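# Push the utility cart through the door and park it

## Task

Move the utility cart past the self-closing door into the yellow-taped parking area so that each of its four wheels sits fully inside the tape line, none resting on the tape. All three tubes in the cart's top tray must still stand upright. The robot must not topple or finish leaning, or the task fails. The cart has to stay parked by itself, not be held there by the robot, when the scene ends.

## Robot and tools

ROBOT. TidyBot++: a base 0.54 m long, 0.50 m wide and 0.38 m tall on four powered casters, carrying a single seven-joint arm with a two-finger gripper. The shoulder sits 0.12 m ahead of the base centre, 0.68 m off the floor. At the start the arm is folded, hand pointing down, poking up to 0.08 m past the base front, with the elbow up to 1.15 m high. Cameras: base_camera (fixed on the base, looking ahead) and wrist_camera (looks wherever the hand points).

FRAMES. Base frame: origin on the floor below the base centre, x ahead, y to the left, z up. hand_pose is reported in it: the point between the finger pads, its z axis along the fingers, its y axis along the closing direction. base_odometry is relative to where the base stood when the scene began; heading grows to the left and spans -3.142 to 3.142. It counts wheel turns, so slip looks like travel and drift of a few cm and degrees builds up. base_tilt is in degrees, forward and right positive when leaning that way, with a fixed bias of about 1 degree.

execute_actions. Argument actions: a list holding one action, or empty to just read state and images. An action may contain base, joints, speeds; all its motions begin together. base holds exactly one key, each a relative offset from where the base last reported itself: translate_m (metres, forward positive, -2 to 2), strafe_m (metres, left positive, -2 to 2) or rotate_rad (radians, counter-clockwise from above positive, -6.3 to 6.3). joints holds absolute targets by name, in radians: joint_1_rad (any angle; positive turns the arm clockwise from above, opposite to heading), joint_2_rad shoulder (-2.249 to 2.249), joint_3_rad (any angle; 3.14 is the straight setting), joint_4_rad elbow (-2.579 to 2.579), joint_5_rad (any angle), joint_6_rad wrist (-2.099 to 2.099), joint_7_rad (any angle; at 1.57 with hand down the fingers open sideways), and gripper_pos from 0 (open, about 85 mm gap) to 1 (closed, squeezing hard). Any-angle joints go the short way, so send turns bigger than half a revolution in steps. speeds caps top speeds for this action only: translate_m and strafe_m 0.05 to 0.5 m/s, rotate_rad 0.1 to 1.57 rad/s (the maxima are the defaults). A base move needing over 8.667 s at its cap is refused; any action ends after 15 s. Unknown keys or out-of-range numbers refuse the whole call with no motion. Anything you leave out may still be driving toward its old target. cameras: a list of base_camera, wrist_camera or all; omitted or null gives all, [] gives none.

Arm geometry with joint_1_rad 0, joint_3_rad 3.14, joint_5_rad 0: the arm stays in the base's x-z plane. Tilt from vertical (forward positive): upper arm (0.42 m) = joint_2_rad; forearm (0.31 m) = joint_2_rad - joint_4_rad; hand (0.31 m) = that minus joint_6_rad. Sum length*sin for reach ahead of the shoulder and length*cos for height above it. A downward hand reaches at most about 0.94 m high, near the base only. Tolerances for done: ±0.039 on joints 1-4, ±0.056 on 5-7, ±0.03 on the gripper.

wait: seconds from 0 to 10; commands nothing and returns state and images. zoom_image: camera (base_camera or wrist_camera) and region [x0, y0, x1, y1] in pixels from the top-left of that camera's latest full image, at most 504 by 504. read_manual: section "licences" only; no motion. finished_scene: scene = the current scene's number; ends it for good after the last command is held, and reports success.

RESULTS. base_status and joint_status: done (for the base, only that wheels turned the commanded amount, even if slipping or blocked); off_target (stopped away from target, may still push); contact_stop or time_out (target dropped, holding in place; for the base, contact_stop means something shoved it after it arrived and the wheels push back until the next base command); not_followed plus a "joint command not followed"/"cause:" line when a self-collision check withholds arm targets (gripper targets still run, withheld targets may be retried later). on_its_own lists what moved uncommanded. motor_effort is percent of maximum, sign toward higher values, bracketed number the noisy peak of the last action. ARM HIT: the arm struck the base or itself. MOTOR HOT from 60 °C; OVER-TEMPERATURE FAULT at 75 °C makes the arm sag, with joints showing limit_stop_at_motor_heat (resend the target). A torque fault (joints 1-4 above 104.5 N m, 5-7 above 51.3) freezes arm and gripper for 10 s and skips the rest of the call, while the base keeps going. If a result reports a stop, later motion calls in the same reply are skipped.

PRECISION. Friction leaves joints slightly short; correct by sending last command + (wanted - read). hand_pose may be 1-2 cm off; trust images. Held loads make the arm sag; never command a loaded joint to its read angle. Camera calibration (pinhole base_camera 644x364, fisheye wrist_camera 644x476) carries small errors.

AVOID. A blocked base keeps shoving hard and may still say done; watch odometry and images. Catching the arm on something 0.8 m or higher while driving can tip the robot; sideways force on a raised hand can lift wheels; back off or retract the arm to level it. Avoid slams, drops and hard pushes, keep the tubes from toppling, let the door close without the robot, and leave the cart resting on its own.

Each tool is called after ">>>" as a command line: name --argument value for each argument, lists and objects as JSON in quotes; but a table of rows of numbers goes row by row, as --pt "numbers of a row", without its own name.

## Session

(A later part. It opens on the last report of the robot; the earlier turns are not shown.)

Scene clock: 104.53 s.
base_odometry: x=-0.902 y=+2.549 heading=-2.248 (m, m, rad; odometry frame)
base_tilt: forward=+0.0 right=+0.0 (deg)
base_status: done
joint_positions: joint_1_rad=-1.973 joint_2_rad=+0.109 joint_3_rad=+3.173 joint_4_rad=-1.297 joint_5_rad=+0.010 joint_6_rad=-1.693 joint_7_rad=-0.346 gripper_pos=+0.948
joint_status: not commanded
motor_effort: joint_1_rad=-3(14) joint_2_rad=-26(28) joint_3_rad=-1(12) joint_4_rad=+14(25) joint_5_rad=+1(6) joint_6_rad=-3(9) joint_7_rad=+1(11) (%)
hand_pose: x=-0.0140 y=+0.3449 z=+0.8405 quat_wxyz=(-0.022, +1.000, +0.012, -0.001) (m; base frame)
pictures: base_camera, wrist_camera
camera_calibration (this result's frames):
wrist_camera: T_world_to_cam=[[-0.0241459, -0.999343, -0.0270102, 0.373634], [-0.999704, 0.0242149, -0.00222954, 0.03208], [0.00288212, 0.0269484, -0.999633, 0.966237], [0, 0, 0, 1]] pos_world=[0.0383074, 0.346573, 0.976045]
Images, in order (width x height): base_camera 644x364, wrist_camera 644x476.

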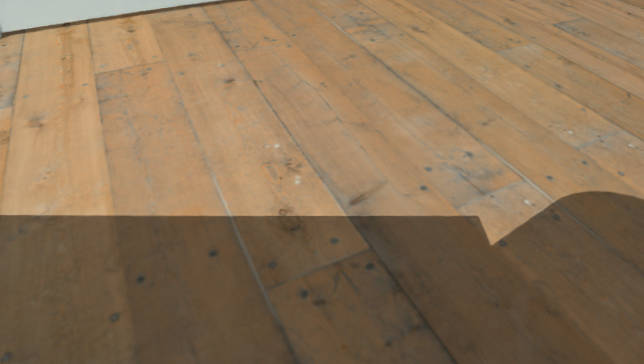

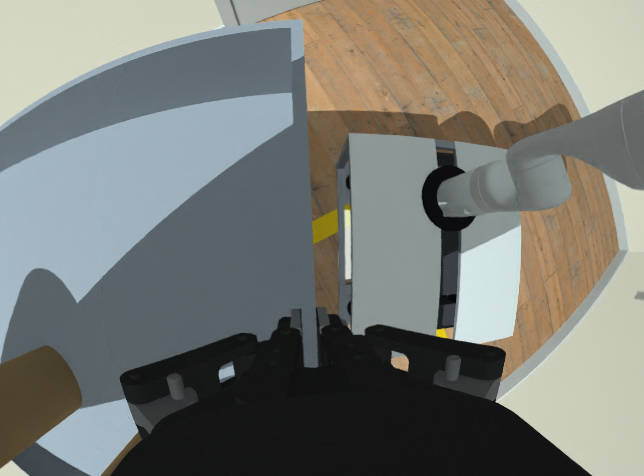

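>>> execute_actions --actions '[{"base": {"rotate_rad": 0.8}, "speeds": {"rotate_rad": 0.3}}]'

Scene clock: 109.43 s.
base_odometry: x=-0.902 y=+2.549 heading=-1.449 (m, m, rad; odometry frame)
base_tilt: forward=+0.1 right=-0.1 (deg)
base_status: done
joint_positions: joint_1_rad=-1.975 joint_2_rad=+0.109 joint_3_rad=+3.170 joint_4_rad=-1.298 joint_5_rad=+0.018 joint_6_rad=-1.694 joint_7_rad=-0.345 gripper_pos=+0.948
joint_status: not commanded
motor_effort: joint_1_rad=-2(14) joint_2_rad=-26(26) joint_3_rad=+0(12) joint_4_rad=+14(24) joint_5_rad=+2(7) joint_6_rad=-3(9) joint_7_rad=+1(9) (%)
hand_pose: x=-0.0131 y=+0.3444 z=+0.8405 quat_wxyz=(-0.023, +1.000, +0.015, +0.002) (m; base frame)
pictures: base_camera, wrist_camera
camera_calibration (this result's frames):
wrist_camera: T_world_to_cam=[[-0.0185985, -0.999416, -0.0286827, 0.37464], [-0.999773, 0.0188883, -0.00986656, 0.0412407], [0.0104026, 0.0284927, -0.99954, 0.965732], [0, 0, 0, 1]] pos_world=[0.038153, 0.346126, 0.97644]
Images, in order (width x height): base_camera 644x364, wrist_camera 644x476.

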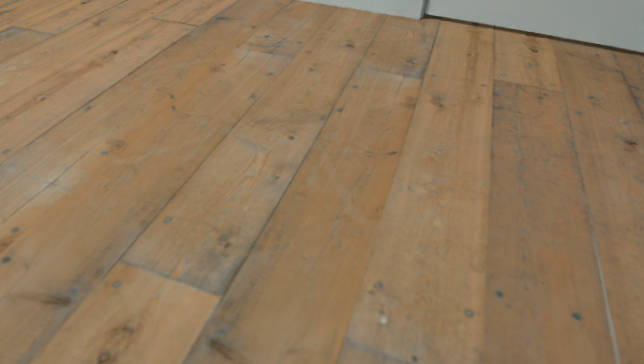

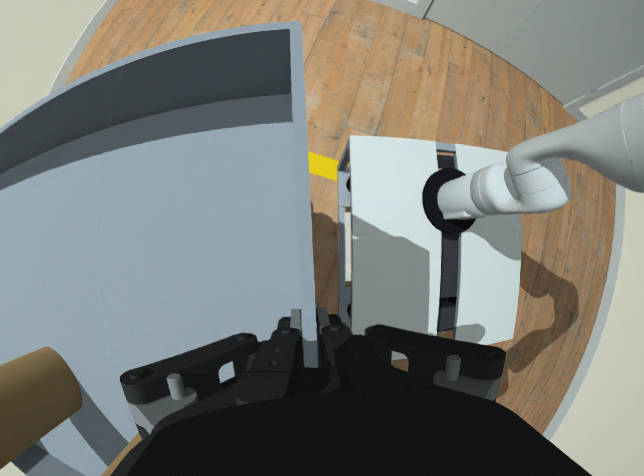

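>>> execute_actions --actions '[{"joints": {"gripper_pos": 0.55}}]' --cameras '["wrist_camera"]'

Scene clock: 111.33 s.
base_odometry: x=-0.902 y=+2.549 heading=-1.449 (m, m, rad; odometry frame)
base_tilt: forward=+0.1 right=+0.0 (deg)
base_status: not commanded
joint_positions: joint_1_rad=-1.978 joint_2_rad=+0.104 joint_3_rad=+3.167 joint_4_rad=-1.302 joint_5_rad=+0.018 joint_6_rad=-1.694 joint_7_rad=-0.340 gripper_pos=+0.550
joint_status: all done
motor_effort: joint_1_rad=-1(2) joint_2_rad=-22(28) joint_3_rad=+1(0) joint_4_rad=+19(19) joint_5_rad=+0(2) joint_6_rad=+0(3) joint_7_rad=+0(1) (%)
hand_pose: x=-0.0146 y=+0.3419 z=+0.8409 quat_wxyz=(-0.023, +1.000, +0.020, +0.002) (m; base frame)
pictures: wrist_camera
camera_calibration (this result's frames):
wrist_camera: T_world_to_cam=[[-0.00797169, -0.999548, -0.0289886, 0.372574], [-0.999922, 0.0082476, -0.00941066, 0.0430714], [0.00964549, 0.0289113, -0.999535, 0.966043], [0, 0, 0, 1]] pos_world=[0.0367201, 0.34412, 0.9768]
Images, in order (width x height): wrist_camera 644x476.

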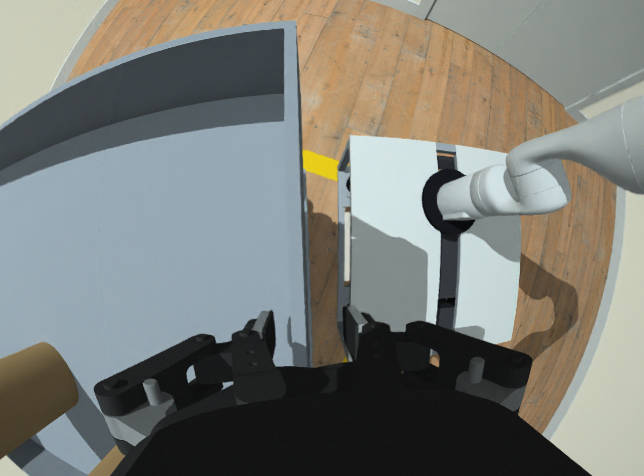

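>>> execute_actions --actions '[{"joints": {"joint_2_rad": 0.165, "joint_4_rad": -0.995, "joint_6_rad": -1.962}}]' --cameras '["wrist_camera"]'

Scene clock: 113.57 s.
base_odometry: x=-0.902 y=+2.549 heading=-1.449 (m, m, rad; odometry frame)
base_tilt: forward=+0.1 right=+0.1 (deg)
base_status: not commanded
joint_positions: joint_1_rad=-1.978 joint_2_rad=+0.149 joint_3_rad=+3.167 joint_4_rad=-1.014 joint_5_rad=+0.018 joint_6_rad=-1.925 joint_7_rad=-0.340 gripper_pos=+0.550
joint_status: all done
motor_effort: joint_1_rad=-1(1) joint_2_rad=-23(23) joint_3_rad=+1(1) joint_4_rad=+18(20) joint_5_rad=+0(0) joint_6_rad=+0(1) joint_7_rad=+0(0) (%)
hand_pose: x=-0.0156 y=+0.3424 z=+0.9117 quat_wxyz=(-0.028, +0.999, +0.018, +0.000) (m; base frame)
pictures: wrist_camera
camera_calibration (this result's frames):
wrist_camera: T_world_to_cam=[[-0.0118394, -0.999156, -0.0393256, 0.384354], [-0.999914, 0.0120497, -0.0051147, 0.0374465], [0.00558425, 0.0392617, -0.999213, 1.03286], [0, 0, 0, 1]] pos_world=[0.0362261, 0.343027, 1.04735]
Images, in order (width x height): wrist_camera 644x476.

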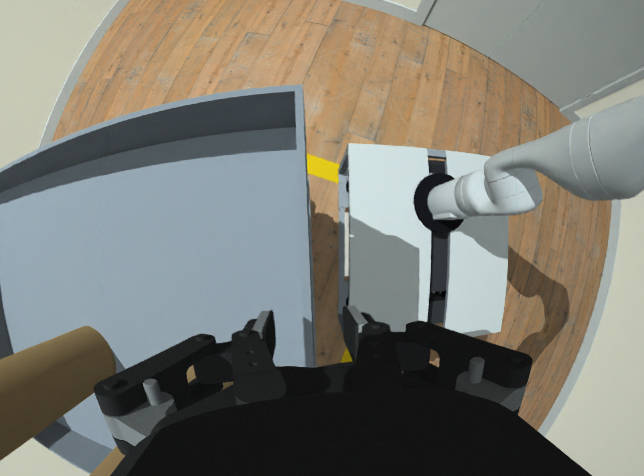

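>>> execute_actions --actions '[{"base": {"strafe_m": -0.4}, "joints": {"joint_7_rad": 1.2}}]' --cameras '["wrist_camera"]'

Scene clock: 117.40 s.
base_odometry: x=-1.299 y=+2.500 heading=-1.448 (m, m, rad; odometry frame)
base_tilt: forward=+0.1 right=+0.0 (deg)
base_status: done
joint_positions: joint_1_rad=-1.980 joint_2_rad=+0.158 joint_3_rad=+3.165 joint_4_rad=-1.013 joint_5_rad=+0.018 joint_6_rad=-1.928 joint_7_rad=+1.189 gripper_pos=+0.550
joint_status: all done
motor_effort: joint_1_rad=-1(2) joint_2_rad=-23(26) joint_3_rad=+1(0) joint_4_rad=+18(19) joint_5_rad=-1(0) joint_6_rad=+0(1) joint_7_rad=+0(0) (%)
hand_pose: x=-0.0173 y=+0.3432 z=+0.9087 quat_wxyz=(-0.016, +0.708, +0.706, +0.018) (m; base frame)
pictures: wrist_camera
camera_calibration (this result's frames):
wrist_camera: T_world_to_cam=[[0.998548, -0.0509398, 0.0175168, 0.0254044], [-0.0499263, -0.997286, -0.0541045, 0.443084], [0.0202253, 0.0531514, -0.998382, 1.02464], [0, 0, 0, 1]] pos_world=[-0.0239695, 0.388715, 1.04651]
Images, in order (width x height): wrist_camera 644x476.

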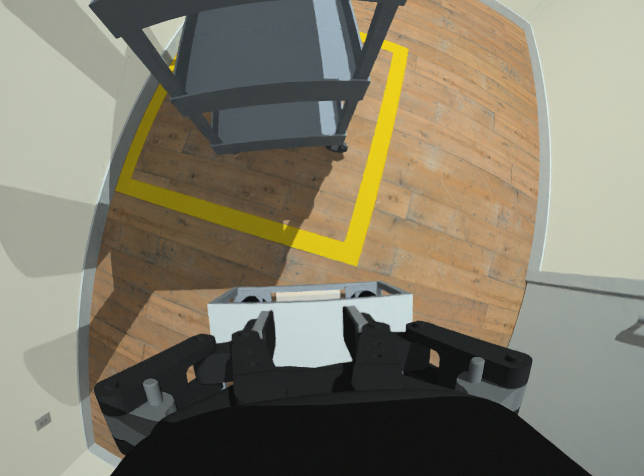

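>>> zoom_image --camera "wrist_camera" --region '[90, 0, 430, 280]'

Region (90, 0, 430, 280) of wrist_camera's 644x476 image, scaled by 1.482; it fills the top 415 rows of this view, and the rest is white.

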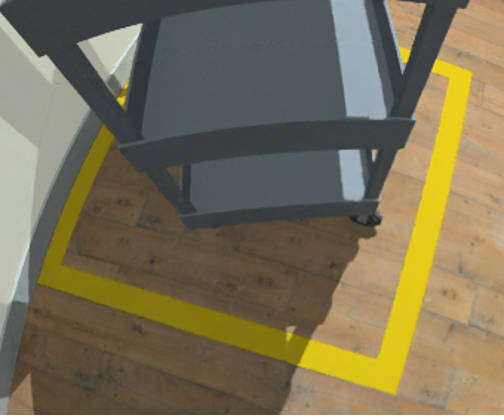

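>>> execute_actions --actions '[{"joints": {"joint_6_rad": -1.25}}]' --cameras '["wrist_camera"]'

Scene clock: 120.97 s.
base_odometry: x=-1.299 y=+2.500 heading=-1.448 (m, m, rad; odometry frame)
base_tilt: forward=+0.1 right=+0.0 (deg)
base_status: not commanded
joint_positions: joint_1_rad=-1.980 joint_2_rad=+0.158 joint_3_rad=+3.165 joint_4_rad=-1.010 joint_5_rad=+0.018 joint_6_rad=-1.265 joint_7_rad=+1.189 gripper_pos=+0.550
joint_status: all done
motor_effort: joint_1_rad=-1(1) joint_2_rad=-27(27) joint_3_rad=+1(1) joint_4_rad=+22(22) joint_5_rad=-1(0) joint_6_rad=+5(6) joint_7_rad=+0(0) (%)
hand_pose: x=-0.0886 y=+0.5182 z=+0.9837 quat_wxyz=(-0.315, +0.662, +0.665, +0.145) (m; base frame)
pictures: wrist_camera
camera_calibration (this result's frames):
wrist_camera: T_world_to_cam=[[0.970344, 0.0336875, -0.23937, 0.31058], [-0.121683, -0.787556, -0.604109, 1.0441], [-0.208868, 0.615321, -0.760101, 0.545643], [0, 0, 0, 1]] pos_world=[-0.0603523, 0.476078, 1.11984]
Images, in order (width x height): wrist_camera 644x476.

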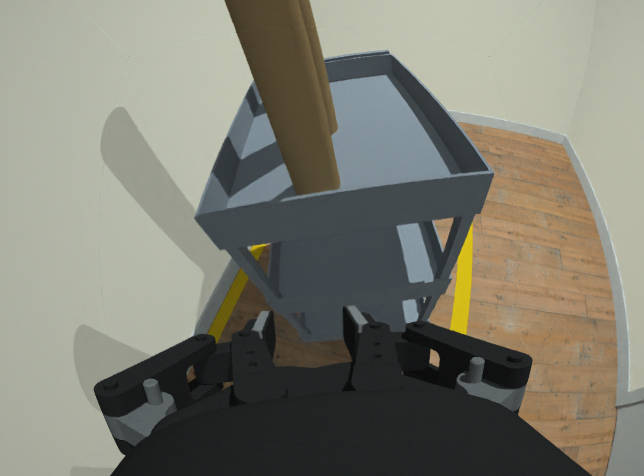

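>>> zoom_image --camera "wrist_camera" --region '[80, 0, 500, 260]'

Region (80, 0, 500, 260) of wrist_camera's 644x476 image, scaled by 1.200; it fills the top 312 rows of this view, and the rest is white.

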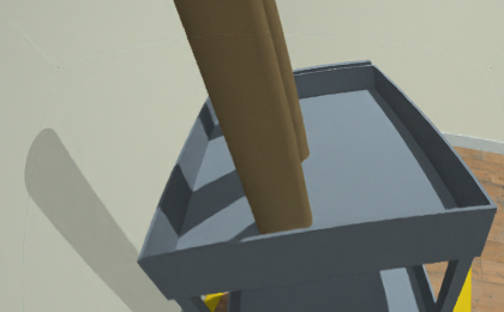

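>>> zoom_image --camera "wrist_camera" --region '[200, 0, 400, 200]'

Region (200, 0, 400, 200) of wrist_camera's 644x476 image, scaled by 2.520.

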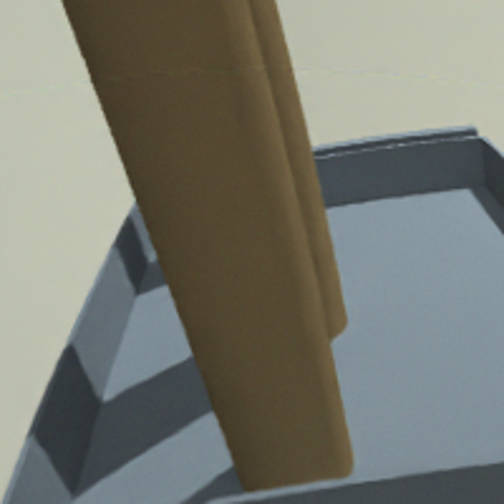

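>>> finished_scene --scene 2

The scene is finished: the task was done.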